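# Stack the small carton on the large carton

## Task

Set the small carton on top of the large carton so that none of it overhangs the large carton's edge, and so that it stays there by itself without the robot supporting it; then release it and move the tool away.

## Robot and tools

ROBOT. One six-joint arm (a Doosan M1013) carries a vacuum tool with four suction cups. The cups are split into two air channels, a and b, which share one pump. The reported end_effector_position is the cup point: the centre of the four cup rims when nothing touches them. The cups face along the cup point's own +z axis. In that point's frame the cups sit at x = -35 and +35 mm, with channel a's pair at y = -70 mm and channel b's pair at y = +70 mm; the tool body reaches 148 mm out to either side along y. Each cup is 36 mm wide.

FRAME. Every pose is in the scene frame: origin on the table surface right below the arm's base, +z up, +y to the left when facing along +x. Positions are in metres; orientations are quaternions written w first (qw, qx, qy, qz). The base may sit slightly tilted, and the reported cup point can be a little off, more so far from the base.

execute_actions(actions). actions is a list of up to 15 actions. Each action is a list of 1 to 15 rows; each row is one control step of 1/30 s, and if there are fewer than 15 rows the last one is repeated to fill the action. A row is 9 numbers: x, y, z (absolute target position of the cup point, metres, scene frame), qw, qx, qy, qz (absolute target orientation), then suction_a and suction_b, each from -1 to 1. An empty list just reports state and images. Each target must lie within 0.6 m of the cup point's position at the action's start along each of the cup point's axes, or the action is refused; if the first action fails that check, or any action is malformed, nothing at all runs. Every step the commanded pose is clipped to at most 70 mm and 16 degrees away from the measured pose, so far targets take several actions, and the arm stops at the last clipped pose. Repeat the wanted quaternion in every row rather than copying a reported one that may have drifted.

move(target, speed, blocking). target is one 9-number row as above: an absolute pose to go to, plus the two suction values, which are applied at the start. The cup point follows a straight path there. speed is the path's top speed in m/s, 0.002 to 0.5 (default 0.25); rotation is capped at twice that in rad/s. Paths last 0.5 to 10 s and stop short if longer. The path ignores obstacles, and the real motion can lag, wander or overshoot speed, especially with a nearly straight arm. With blocking=false the call returns after 0.5 s; until a result shows the move ended, other moves and execute_actions are refused, so use wait or stop. The result adds a move: line with the outcome (done, off_target, moving, held, fault), any limits that acted (paced = the pose was clipped; held = a check blocked steps, after which motion may jump fast) and the distance left to target.

wait(seconds): 0 to 10 s, holding the last command; a running move keeps going. stop(): brakes a running move; it needs room, more when fast. zoom_image(camera, region): enlarges [x0, y0, x1, y1] (pixels, top-left origin, at most 504 x 504) of cam_high, cam_low or cam_wrist. read_manual(section): only licence texts. finished_scene(scene): ends the current scene, given its number, and cannot be undone; it reports success and may hand over a new task.

RESULTS. Each result gives pose and velocities of the cup point, joint positions and torques, a Flange force estimate (noisy, includes held weight, may say no reading), a Hand target line (what the controller is now steering toward), suction_measured_a/_b and part_present_a/_b, plus images. A pose unreachable line means the clearance check altered or blocked the command. Camera calibrations are given in the instructions and may be slightly off.

SUCTION. Above 0.01 a channel is on, asking for that fraction of full vacuum (about 75 kPa at 1); at 0.01 or less it is off. Settings persist. To grip, press both cups of a channel flat onto a smooth face of the carton with the rims fully in contact, away from edges, seams or holes. A sealed channel reads close to its command (up to 0.17 lower, 0.27 if both are on); unsealed stays near 0. part_present turns 1 at 0.54 and back to 0 below 0.49. If one channel is on with an uncovered cup, it steals the pump and the other channel weakens, so only enable channels whose cups are covered. Vacuum shortens the cups, so a held object rides up to about 12 mm nearer the tool. A cup sealed on the table pins the tool; switch that channel off.

SEQUENCE. Locate both cartons in the images, come down over the small one with the cups pointing down, seal, lift, carry it above the large carton, lower until it sits fully inside the large carton's top outline, switch both channels off, rise at least 15 mm so the cups separate, move clear, check it stayed put, then call finished_scene. Loose objects may get a brief outside nudge, so confirm the final placement.

AVOID. The arm is stiff: approach contact slowly and aim only slightly past the surface, since faster or deeper targets press harder. A contact torque reaching a joint's limit (waist and shoulder 309, elbow 145, wrist joints 40.9 N m) or an external force of 144 N stops the arm for 10 s and drops the rest of the call. Do not drop, slam or shove the cartons, and never let anything leave the table. Long holding heats motors; a MOTOR HOT line warns before a braking over-temperature stop.

Each tool is called by a JSON object that holds its "name" and its "arguments", one argument or row to a line.

## Session

{"name": "execute_actions", "arguments": {
  "actions": []
}}

Scene clock: 0.00 s.
end_effector_position=(+0.6494, +0.0288, +0.5265) suction_measured_a=0.01 part_present_a=0 suction_measured_b=0.01 part_present_b=0 end_effector_quat_wxyz=(-0.002, +0.690, +0.723, +0.001) end_effector_velocity=(-0.000, -0.000, +0.000) end_effector_angular_velocity=(-0.000, -0.000, -0.000)
Joint positions: [-0.055  0.152  1.527 -0.     1.463  1.518]
Joint velocities: [ 0. -0.  0. -0. -0.  0.]
Joint torques (N m, as the joint torque sensors report them, + toward a larger angle): no reading
Flange force (N, the push that the arm receives, along the end effector's own x y z axes): no reading
Hand target: +0.649, +0.029, +0.526; -0.002, +0.690, +0.723, +0.001

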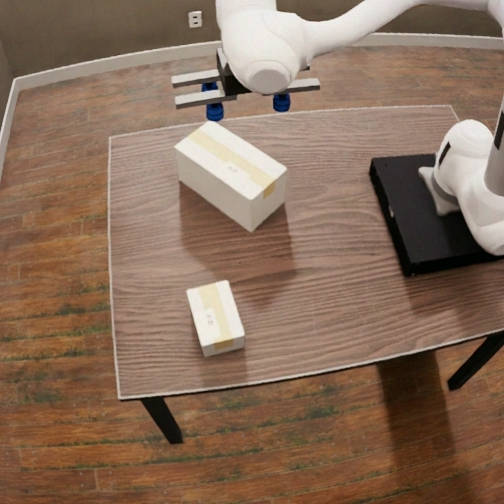

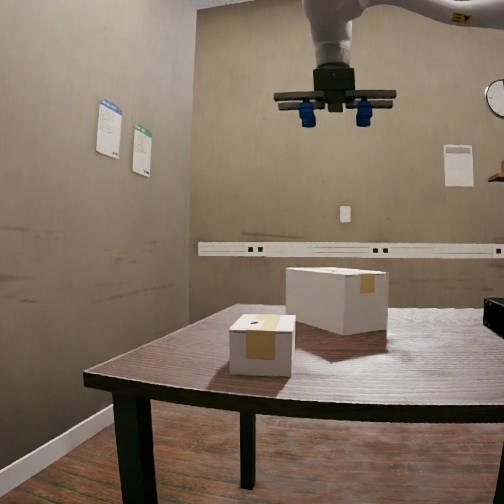

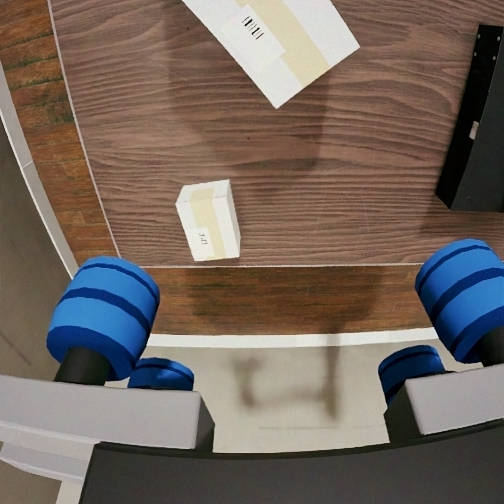

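{"name": "zoom_image", "arguments": {
  "camera": "cam_high",
  "region": [160, 260, 280, 380]
}}

{"name": "zoom_image", "arguments": {
  "camera": "cam_high",
  "region": [160, 100, 310, 250]
}}

{"name": "zoom_image", "arguments": {
  "camera": "cam_low",
  "region": [210, 240, 410, 400]
}}

Region (160, 260, 280, 380) of cam_high's 504x504 image, scaled by 4.200, with more detail than that image has.

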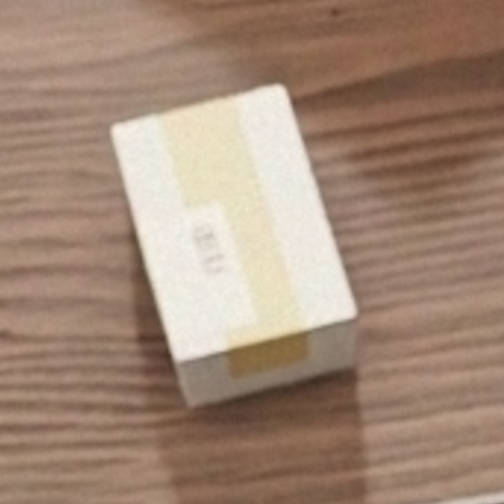

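Region (160, 100, 310, 250) of cam_high's 504x504 image, scaled by 3.360, with more detail than that image has.

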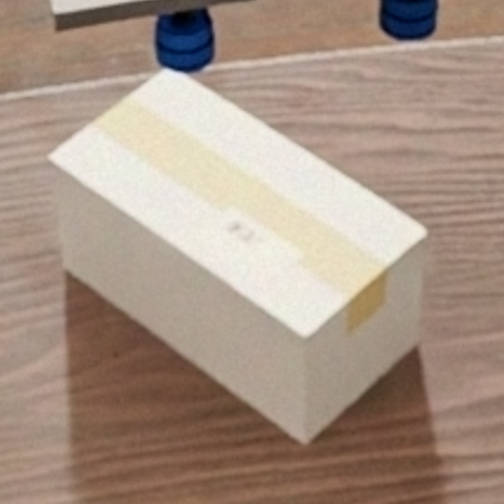

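Region (210, 240, 410, 400) of cam_low's 504x504 image, scaled by 2.520, with more detail than that image has; it fills the top 403 rows of this view, and the rest is white.

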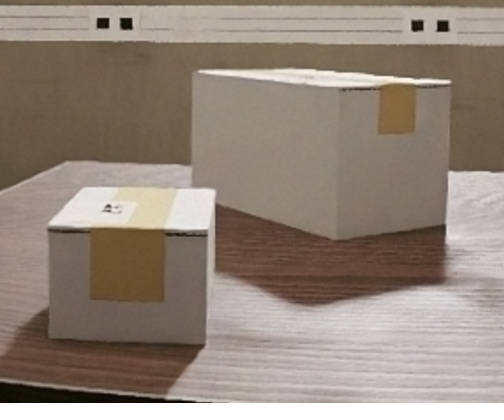

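{"name": "move", "arguments": {
  "target": [0.719,0.264,0.2,0,0.659,0.752,0,0,0],
  "speed": 0.4
}}

Scene clock: 33.00 s.
end_effector_position=(+0.7192, +0.2638, +0.1999) suction_measured_a=0.01 part_present_a=0 suction_measured_b=0.01 part_present_b=0 end_effector_quat_wxyz=(+0.000, +0.659, +0.752, -0.000) end_effector_velocity=(+0.000, +0.000, -0.002) end_effector_angular_velocity=(-0.001, +0.001, +0.000)
Joint positions: [ 0.26   0.513  1.657 -0.005  0.973  1.751]
Joint velocities: [ 0.     0.002 -0.001 -0.    -0.     0.   ]
Joint torques (N m, as the joint torque sensors report them, + toward a larger angle): [  1.42 -88.82 -34.8    4.16  -0.19   0.12]
Flange force (N, the push that the arm receives, along the end effector's own x y z axes): [-0.7 4.6 -3.8]
Hand target: +0.719, +0.264, +0.200; +0.000, +0.659, +0.752, -0.000
Off the commanded pose: 0.000 m, 0 deg.
move: done
camera_calibration (this result's frames):
cam_wrist: T_world_to_cam=[[-0.997285, -0.0735754, -0.00304909, 0.750755], [-0.0590161, 0.773803, 0.630671, -0.249394], [-0.0440425, 0.629138, -0.776045, 0.158212], [0, 0, 0, 1]] pos_world=[0.740967, 0.148682, 0.282354]

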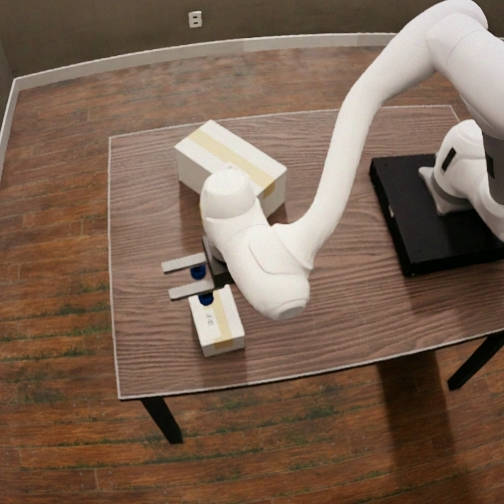

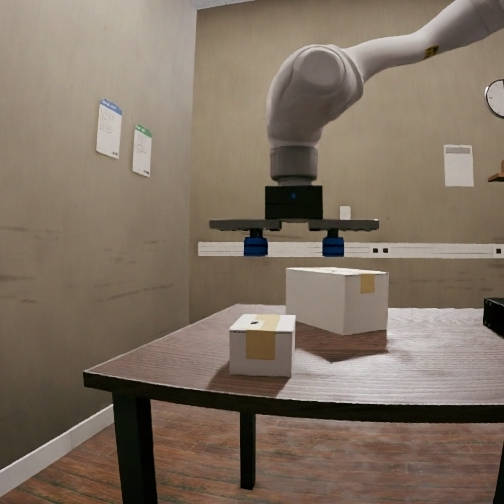

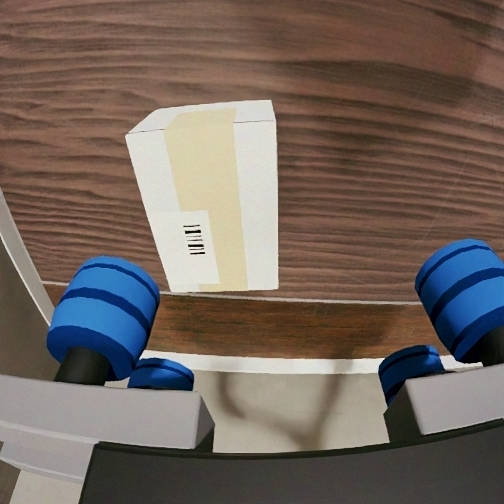

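{"name": "move", "arguments": {
  "target": [0.705,0.266,0.1,0,0.659,0.752,0,0,0]
}}

{"name": "zoom_image", "arguments": {
  "camera": "cam_low",
  "region": [190, 240, 390, 400]
}}

{"name": "zoom_image", "arguments": {
  "camera": "cam_high",
  "region": [150, 250, 280, 380]
}}

Scene clock: 43.03 s.
end_effector_position=(+0.7050, +0.2660, +0.1001) suction_measured_a=0.01 part_present_a=0 suction_measured_b=0.01 part_present_b=0 end_effector_quat_wxyz=(+0.000, +0.659, +0.752, +0.000) end_effector_velocity=(-0.000, -0.000, -0.001) end_effector_angular_velocity=(-0.000, +0.001, +0.000)
Joint positions: [ 0.268  0.6    1.736 -0.005  0.807  1.759]
Joint velocities: [ 0.     0.001  0.001 -0.    -0.001 -0.   ]
Joint torques (N m, as the joint torque sensors report them, + toward a larger angle): [  1.32 -91.16 -30.31   3.6   -0.14   0.26]
Flange force (N, the push that the arm receives, along the end effector's own x y z axes): [-1.0 3.1 -4.5]
Hand target: +0.705, +0.266, +0.100; +0.000, +0.659, +0.752, -0.000
Off the commanded pose: 0.000 m, 0 deg.
move: done
camera_calibration (this result's frames):
cam_wrist: T_world_to_cam=[[-0.997284, -0.0735856, -0.00303104, 0.736435], [-0.0589944, 0.773543, 0.630992, -0.188912], [-0.0440873, 0.629457, -0.775783, 0.0786528], [0, 0, 0, 1]] pos_world=[0.726758, 0.150814, 0.182452]

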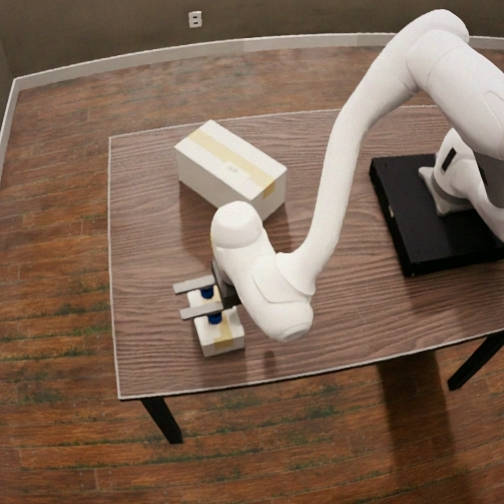

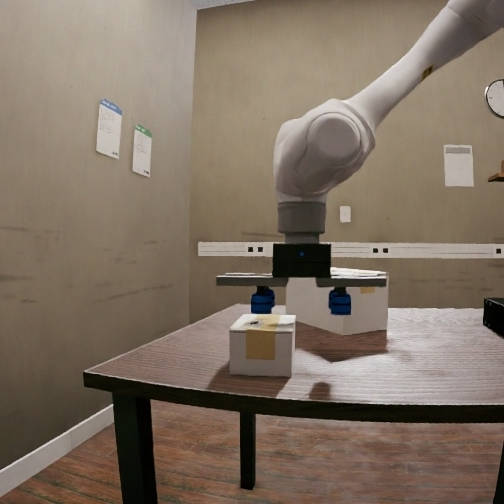

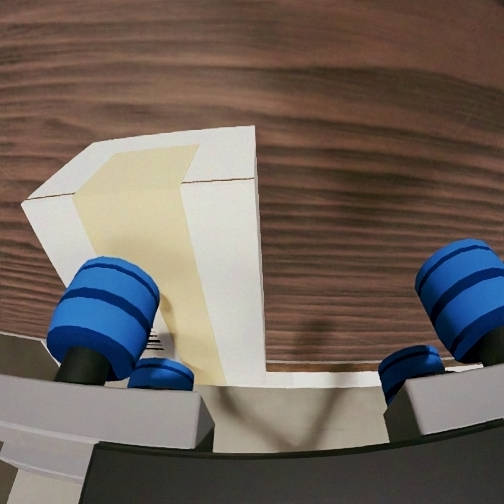

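Region (190, 240, 390, 400) of cam_low's 504x504 image, scaled by 2.520, with more detail than that image has; it fills the top 403 rows of this view, and the rest is white.

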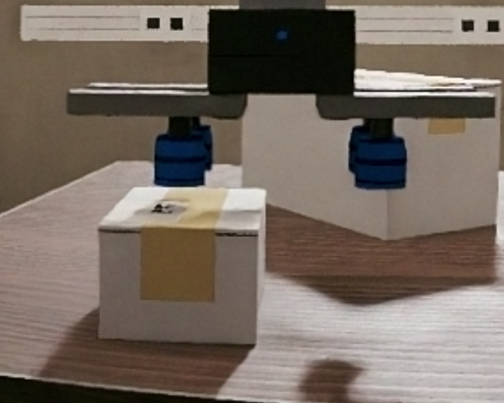

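Region (150, 250, 280, 380) of cam_high's 504x504 image, scaled by 3.877, with more detail than that image has.

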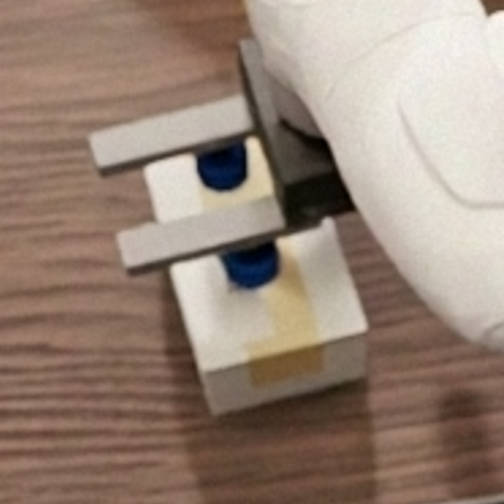

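{"name": "move", "arguments": {
  "target": [0.701,0.268,0.07,0,0.659,0.752,0,0,1],
  "speed": 0.04
}}

Scene clock: 49.60 s.
end_effector_position=(+0.7010, +0.2680, +0.0700) suction_measured_a=0.01 part_present_a=0 suction_measured_b=0.83 part_present_b=1 end_effector_quat_wxyz=(+0.000, +0.659, +0.752, +0.000) end_effector_velocity=(-0.000, +0.000, -0.001) end_effector_angular_velocity=(-0.000, +0.001, +0.000)
Joint positions: [ 0.272  0.631  1.753 -0.006  0.76   1.764]
Joint velocities: [ 0.     0.001  0.    -0.    -0.     0.   ]
Joint torques (N m, as the joint torque sensors report them, + toward a larger angle): [  1.31 -94.74 -30.05   3.52  -0.47  -0.01]
Flange force (N, the push that the arm receives, along the end effector's own x y z axes): [-0.5 3.3 -1.9]
Hand target: +0.701, +0.268, +0.070; +0.000, +0.659, +0.752, -0.000
Off the commanded pose: 0.000 m, 0 deg.
move: done
camera_calibration (this result's frames):
cam_wrist: T_world_to_cam=[[-0.997284, -0.0735941, -0.00298863, 0.732514], [-0.0589753, 0.77356, 0.630973, -0.171751], [-0.044124, 0.629436, -0.775799, 0.0539669], [0, 0, 0, 1]] pos_world=[0.722776, 0.1528, 0.152427]

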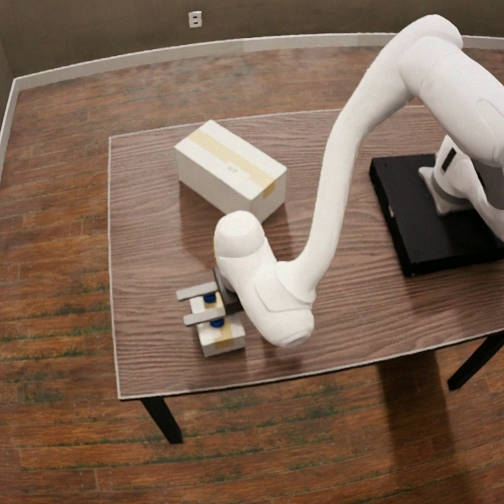

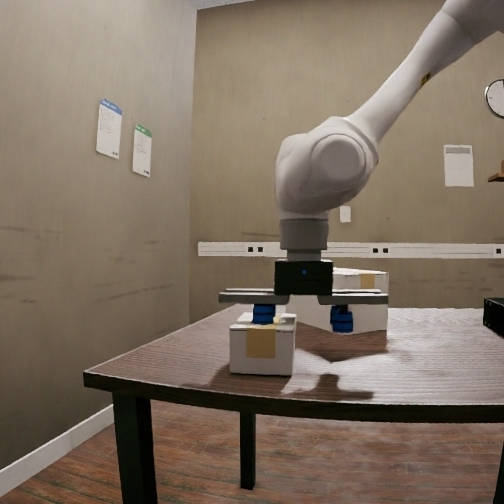

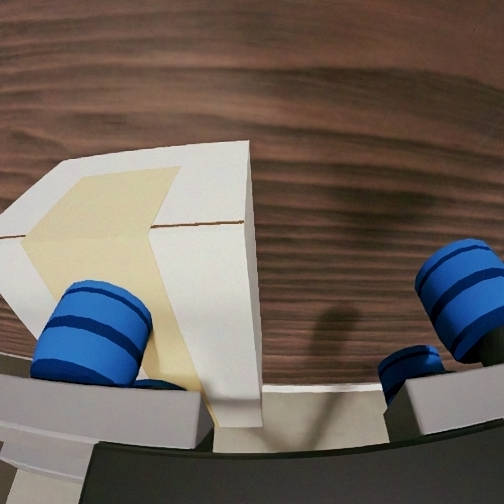

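{"name": "move", "arguments": {
  "target": [0.701,0.25,0.27,0,0.659,0.752,0,0,1]
}}

{"name": "move", "arguments": {
  "target": [0.615,-0.195,0.26,0,0.438,0.899,0,0,1]
}}

{"name": "zoom_image", "arguments": {
  "camera": "cam_high",
  "region": [150, 60, 330, 240]
}}

{"name": "zoom_image", "arguments": {
  "camera": "cam_low",
  "region": [250, 190, 430, 350]
}}

Scene clock: 58.23 s.
end_effector_position=(+0.7010, +0.2500, +0.2700) suction_measured_a=0.01 part_present_a=0 suction_measured_b=0.89 part_present_b=1 end_effector_quat_wxyz=(-0.000, +0.659, +0.752, -0.000) end_effector_velocity=(+0.000, -0.000, -0.000) end_effector_angular_velocity=(-0.000, +0.001, +0.000)
Joint positions: [ 0.25   0.424  1.652 -0.005  1.067  1.74 ]
Joint velocities: [-0.     0.001 -0.001 -0.     0.001 -0.   ]
Joint torques (N m, as the joint torque sensors report them, + toward a larger angle): [  0.73 -83.77 -38.07   4.26  -0.61   0.24]
Flange force (N, the push that the arm receives, along the end effector's own x y z axes): [0.0 4.4 -2.7]
Hand target: +0.701, +0.250, +0.270; -0.000, +0.659, +0.752, +0.000
Off the commanded pose: 0.000 m, 0 deg.
move: done
camera_calibration (this result's frames):
cam_wrist: T_world_to_cam=[[-0.997286, -0.0735686, -0.00289186, 0.731808], [-0.0588943, 0.77356, 0.630981, -0.284053], [-0.0441834, 0.629439, -0.775793, 0.220422], [0, 0, 0, 1]] pos_world=[0.722831, 0.134828, 0.35235]

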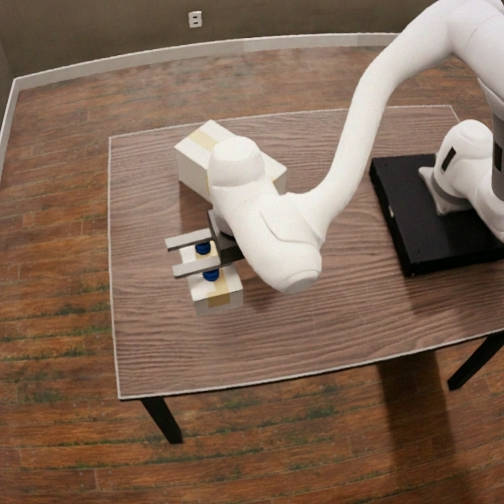

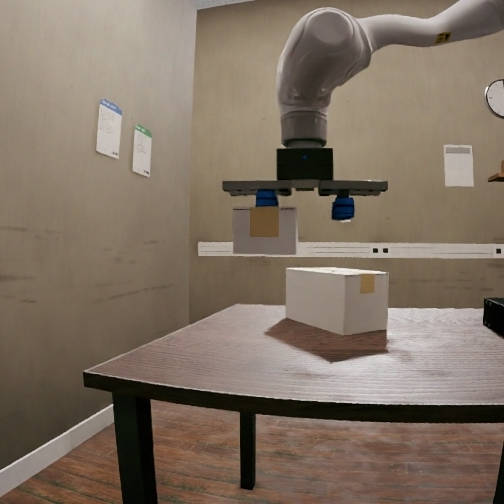

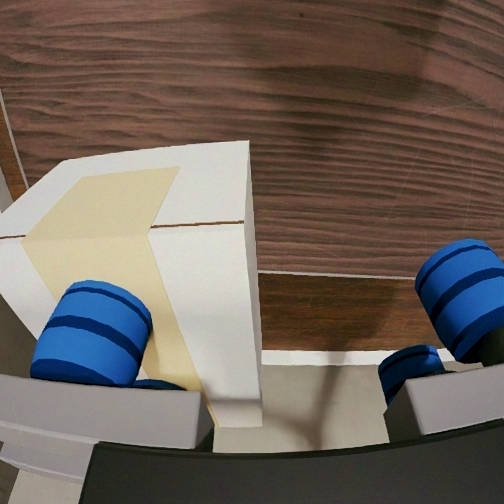

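Scene clock: 60.50 s.
end_effector_position=(+0.6144, -0.1948, +0.2601) suction_measured_a=0.01 part_present_a=0 suction_measured_b=0.89 part_present_b=1 end_effector_quat_wxyz=(-0.000, +0.438, +0.899, +0.000) end_effector_velocity=(-0.000, -0.001, -0.002) end_effector_angular_velocity=(+0.002, +0.005, +0.001)
Joint positions: [-0.407  0.288  1.865 -0.004  0.987  0.551]
Joint velocities: [-0.002  0.003 -0.001  0.001  0.003 -0.003]
Joint torques (N m, as the joint torque sensors report them, + toward a larger angle): [ -2.32 -68.92 -36.74   4.18  -0.32   0.11]
Flange force (N, the push that the arm receives, along the end effector's own x y z axes): [-1.0 5.4 -0.8]
Hand target: +0.614, -0.195, +0.260; -0.000, +0.438, +0.899, +0.000
Off the commanded pose: 0.001 m, 0 deg.
move: done
camera_calibration (this result's frames):
cam_wrist: T_world_to_cam=[[-0.821872, -0.569662, -0.00353407, 0.408355], [-0.443583, 0.636056, 0.631401, 0.27063], [-0.357437, 0.520498, -0.775449, 0.660046], [0, 0, 0, 1]] pos_world=[0.691587, -0.283064, 0.342399]

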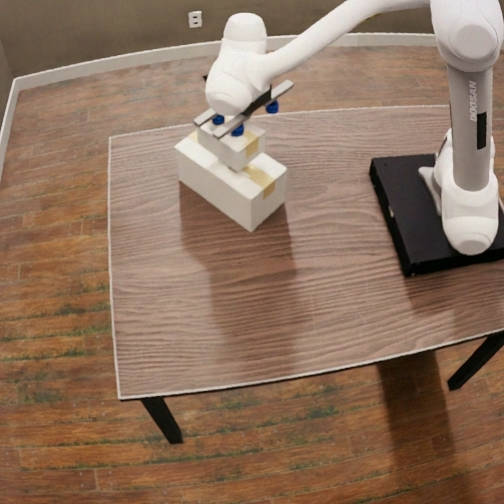

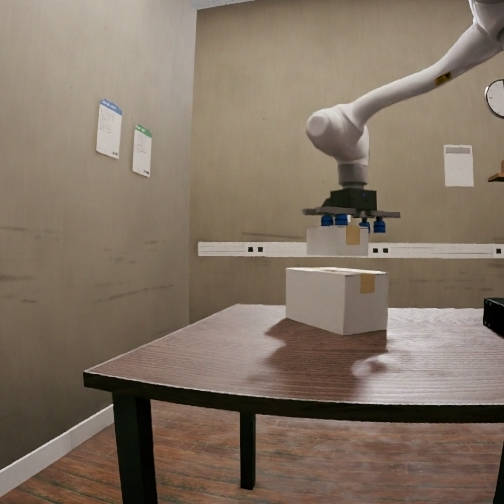

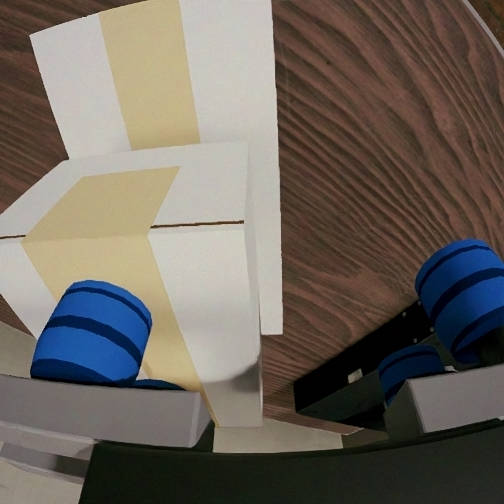

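Region (150, 60, 330, 240) of cam_high's 504x504 image, scaled by 2.800, with more detail than that image has.

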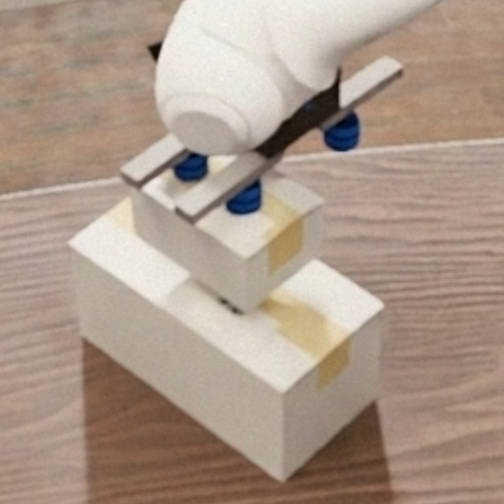

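Region (250, 190, 430, 350) of cam_low's 504x504 image, scaled by 2.800, with more detail than that image has.

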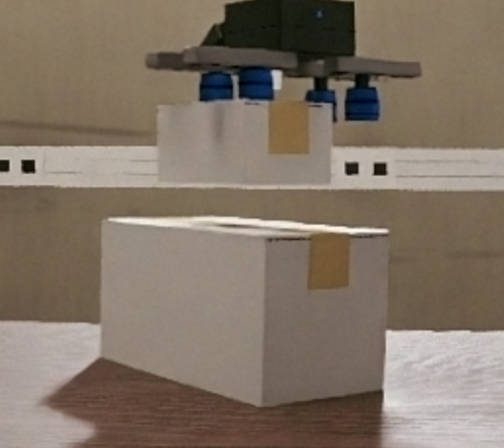

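{"name": "move", "arguments": {
  "target": [0.615,-0.195,0.22,0,0.438,0.899,0,0,1],
  "speed": 0.05
}}

{"name": "zoom_image", "arguments": {
  "camera": "cam_low",
  "region": [270, 200, 410, 320]
}}

Scene clock: 66.93 s.
end_effector_position=(+0.6150, -0.1950, +0.2200) suction_measured_a=0.01 part_present_a=0 suction_measured_b=0.89 part_present_b=1 end_effector_quat_wxyz=(+0.000, +0.438, +0.899, +0.000) end_effector_velocity=(+0.000, -0.000, +0.000) end_effector_angular_velocity=(-0.001, -0.002, -0.000)
Joint positions: [-0.407  0.329  1.896 -0.005  0.915  0.552]
Joint velocities: [ 0.    -0.001  0.    -0.    -0.001  0.   ]
Joint torques (N m, as the joint torque sensors report them, + toward a larger angle): [  0.12 -70.16 -34.61   4.19  -0.44   0.16]
Flange force (N, the push that the arm receives, along the end effector's own x y z axes): [-1.4 1.1 -3.8]
Hand target: +0.615, -0.195, +0.220; -0.000, +0.438, +0.899, +0.000
Off the commanded pose: 0.000 m, 0 deg.
move: done
camera_calibration (this result's frames):
cam_wrist: T_world_to_cam=[[-0.821878, -0.569656, -0.00298775, 0.408509], [-0.443496, 0.63655, 0.630964, 0.296442], [-0.357531, 0.5199, -0.775806, 0.629358], [0, 0, 0, 1]] pos_world=[0.69223, -0.283194, 0.302436]

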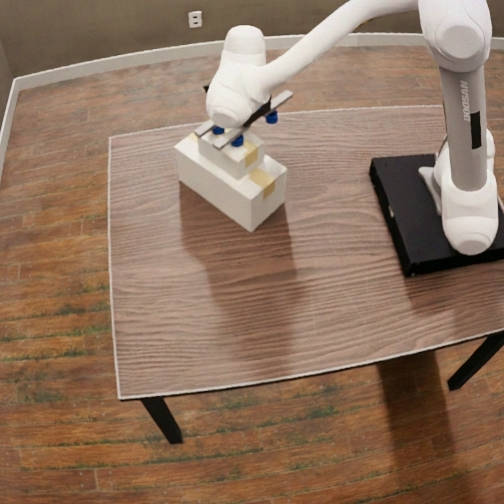

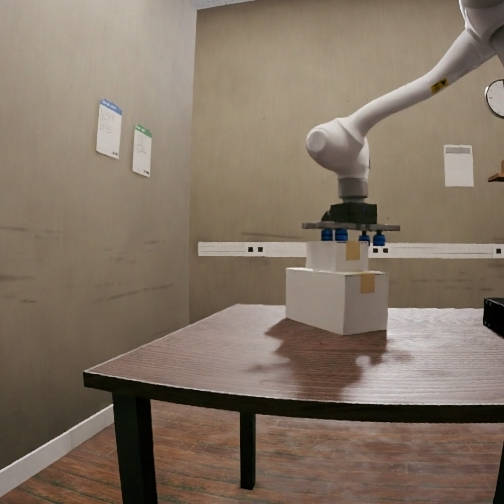

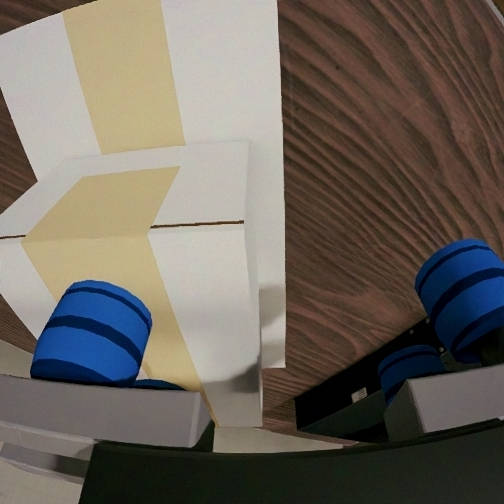

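Region (270, 200, 410, 320) of cam_low's 504x504 image, scaled by 3.600, with more detail than that image has; it fills the top 432 rows of this view, and the rest is white.

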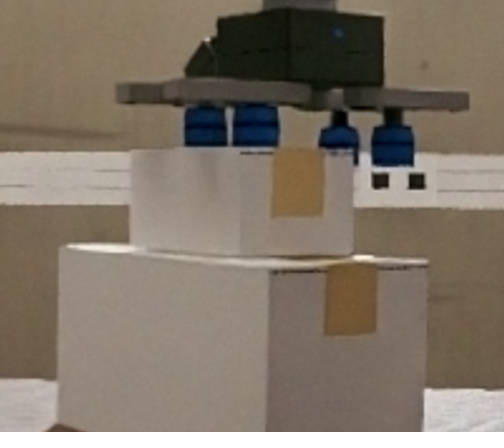

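Well aligned, nearly touching.

{"name": "move", "arguments": {
  "target": [0.615,-0.195,0.213,0,0.438,0.899,0,0,1],
  "speed": 0.015
}}

Scene clock: 80.43 s.
end_effector_position=(+0.6163, -0.1953, +0.2174) suction_measured_a=0.01 part_present_a=0 suction_measured_b=0.89 part_present_b=1 end_effector_quat_wxyz=(+0.002, +0.438, +0.899, +0.000) end_effector_velocity=(+0.000, -0.000, +0.000) end_effector_angular_velocity=(-0.000, -0.000, -0.000)
Joint positions: [-0.407  0.332  1.897 -0.004  0.907  0.552]
Joint velocities: [-0. -0. -0.  0.  0.  0.]
Joint torques (N m, as the joint torque sensors report them, + toward a larger angle): [ -1.87 -53.67 -28.32   2.27  -2.63   0.94]
Flange force (N, the push that the arm receives, along the end effector's own x y z axes): [6.3 -2.2 -28.9]
Hand target: +0.616, -0.195, +0.217; +0.002, +0.438, +0.899, +0.000
Off the commanded pose: 0.005 m, 0 deg.
FORCE FAULT: contact force on the arm reached its limit, and the arm stopped for 10 seconds. The contact can be on any part of the arm, not only on its tool. That time counts as 20 of the actions that you can send in this scene. The arm's remaining commands of this call were not run. The arm holds still and accepts commands again. Move the arm away from the contact; if what it grips holds it there, let go first. Pushing or pulling that hard again can fault the arm again.
move: fault
camera_calibration (this result's frames):
cam_wrist: T_world_to_cam=[[-0.822116, -0.569293, -0.00554821, 0.410144], [-0.445482, 0.63719, 0.628915, 0.30067], [-0.354502, 0.519513, -0.777454, 0.626306], [0, 0, 0, 1]] pos_world=[0.693155, -0.283466, 0.300104]

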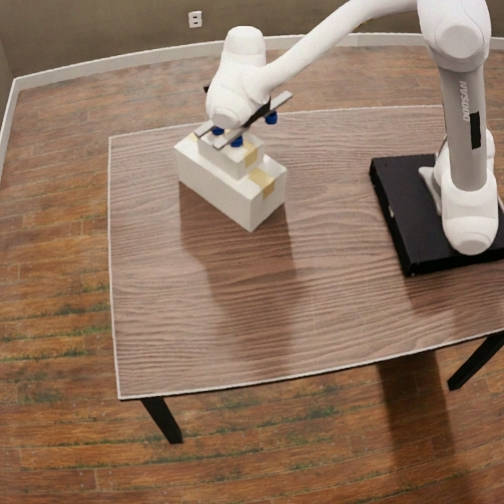

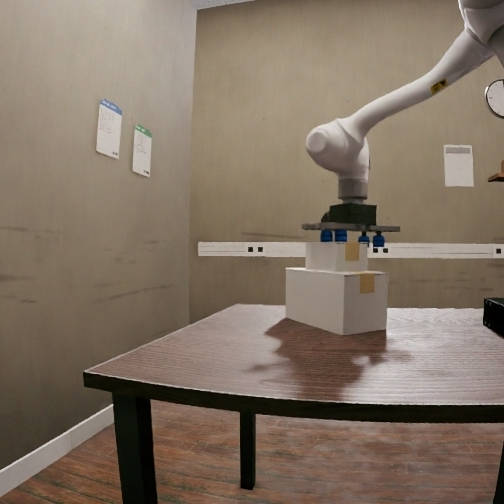

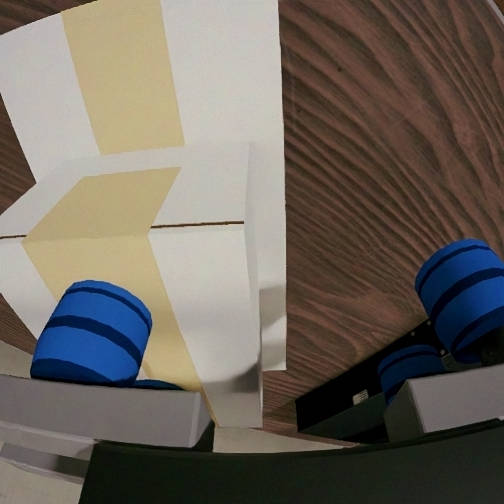

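{"name": "execute_actions", "arguments": {
  "actions": [
    [[0.616,-0.195,0.219,0,0.438,0.899,0,0,0]]
  ]
}}

{"name": "move", "arguments": {
  "target": [0.615,-0.195,0.36,0,0.438,0.899,0,0,0]
}}

Scene clock: 83.93 s.
end_effector_position=(+0.6160, -0.1950, +0.2190) suction_measured_a=0.01 part_present_a=0 suction_measured_b=0.01 part_present_b=0 end_effector_quat_wxyz=(+0.000, +0.438, +0.899, +0.000) end_effector_velocity=(+0.000, +0.000, -0.000) end_effector_angular_velocity=(+0.000, +0.001, +0.000)
Joint positions: [-0.406  0.331  1.895 -0.005  0.914  0.552]
Joint velocities: [ 0.  0. -0. -0.  0.  0.]
Joint torques (N m, as the joint torque sensors report them, + toward a larger angle): [  0.58 -50.09 -18.83   2.51   0.93   0.19]
Flange force (N, the push that the arm receives, along the end effector's own x y z axes): [-4.8 2.2 -33.0]
Hand target: +0.616, -0.195, +0.219; +0.000, +0.438, +0.899, -0.000
Off the commanded pose: 0.000 m, 0 deg.
camera_calibration (this result's frames):
cam_wrist: T_world_to_cam=[[-0.821884, -0.569647, -0.00300325, 0.409357], [-0.44351, 0.636569, 0.630935, 0.297583], [-0.357498, 0.519887, -0.77583, 0.628925], [0, 0, 0, 1]] pos_world=[0.693265, -0.283213, 0.301413]

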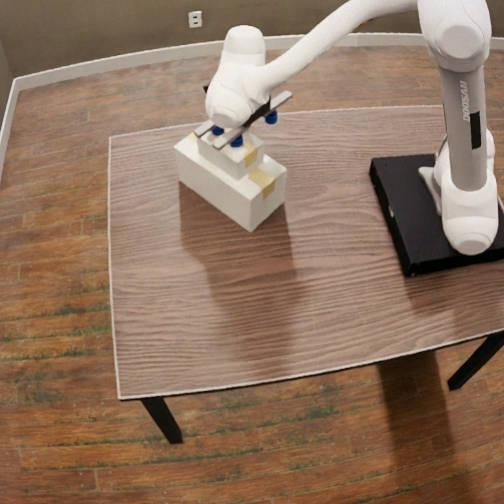

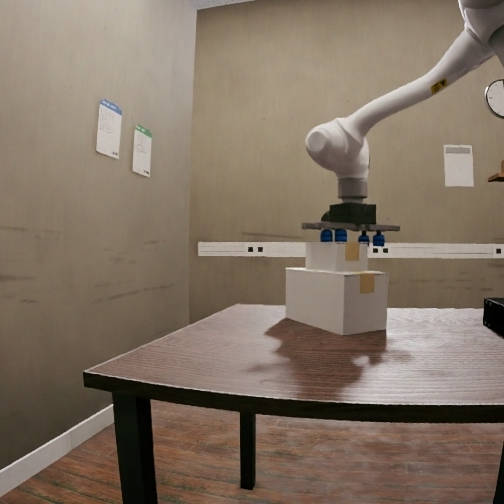

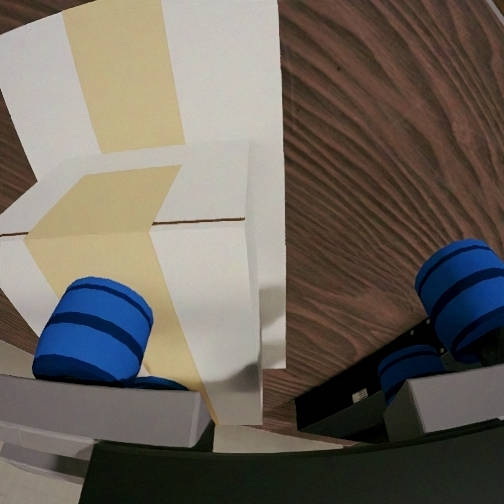

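Scene clock: 84.93 s.
end_effector_position=(+0.6150, -0.1950, +0.3599) suction_measured_a=0.01 part_present_a=0 suction_measured_b=0.01 part_present_b=0 end_effector_quat_wxyz=(-0.000, +0.438, +0.899, +0.000) end_effector_velocity=(+0.000, -0.000, -0.000) end_effector_angular_velocity=(+0.001, +0.002, -0.000)
Joint positions: [-0.406  0.211  1.764 -0.004  1.166  0.551]
Joint velocities: [-0.     0.001 -0.001  0.     0.002  0.   ]
Joint torques (N m, as the joint torque sensors report them, + toward a larger angle): [  0.94 -62.04 -39.3    4.64  -0.07   0.25]
Flange force (N, the push that the arm receives, along the end effector's own x y z axes): [-1.8 -0.5 -4.9]
Hand target: +0.615, -0.195, +0.360; +0.000, +0.438, +0.899, -0.000
Off the commanded pose: 0.000 m, 0 deg.
move: done
camera_calibration (this result's frames):
cam_wrist: T_world_to_cam=[[-0.821891, -0.569637, -0.00296344, 0.408976], [-0.443431, 0.636514, 0.631046, 0.208116], [-0.357581, 0.519965, -0.77574, 0.737927], [0, 0, 0, 1]] pos_world=[0.692288, -0.283197, 0.44232]

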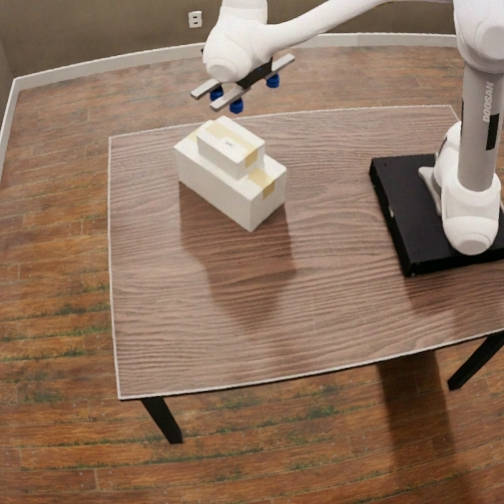

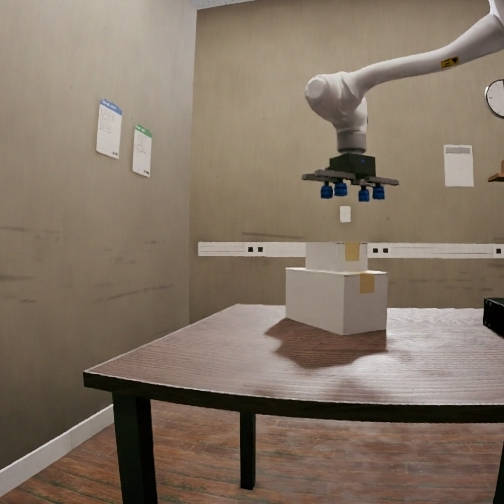

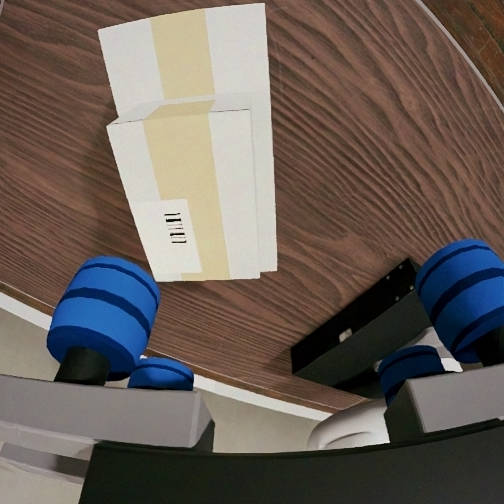

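{"name": "finished_scene", "arguments": {
  "scene": 1
}}

The scene is finished: the task was done.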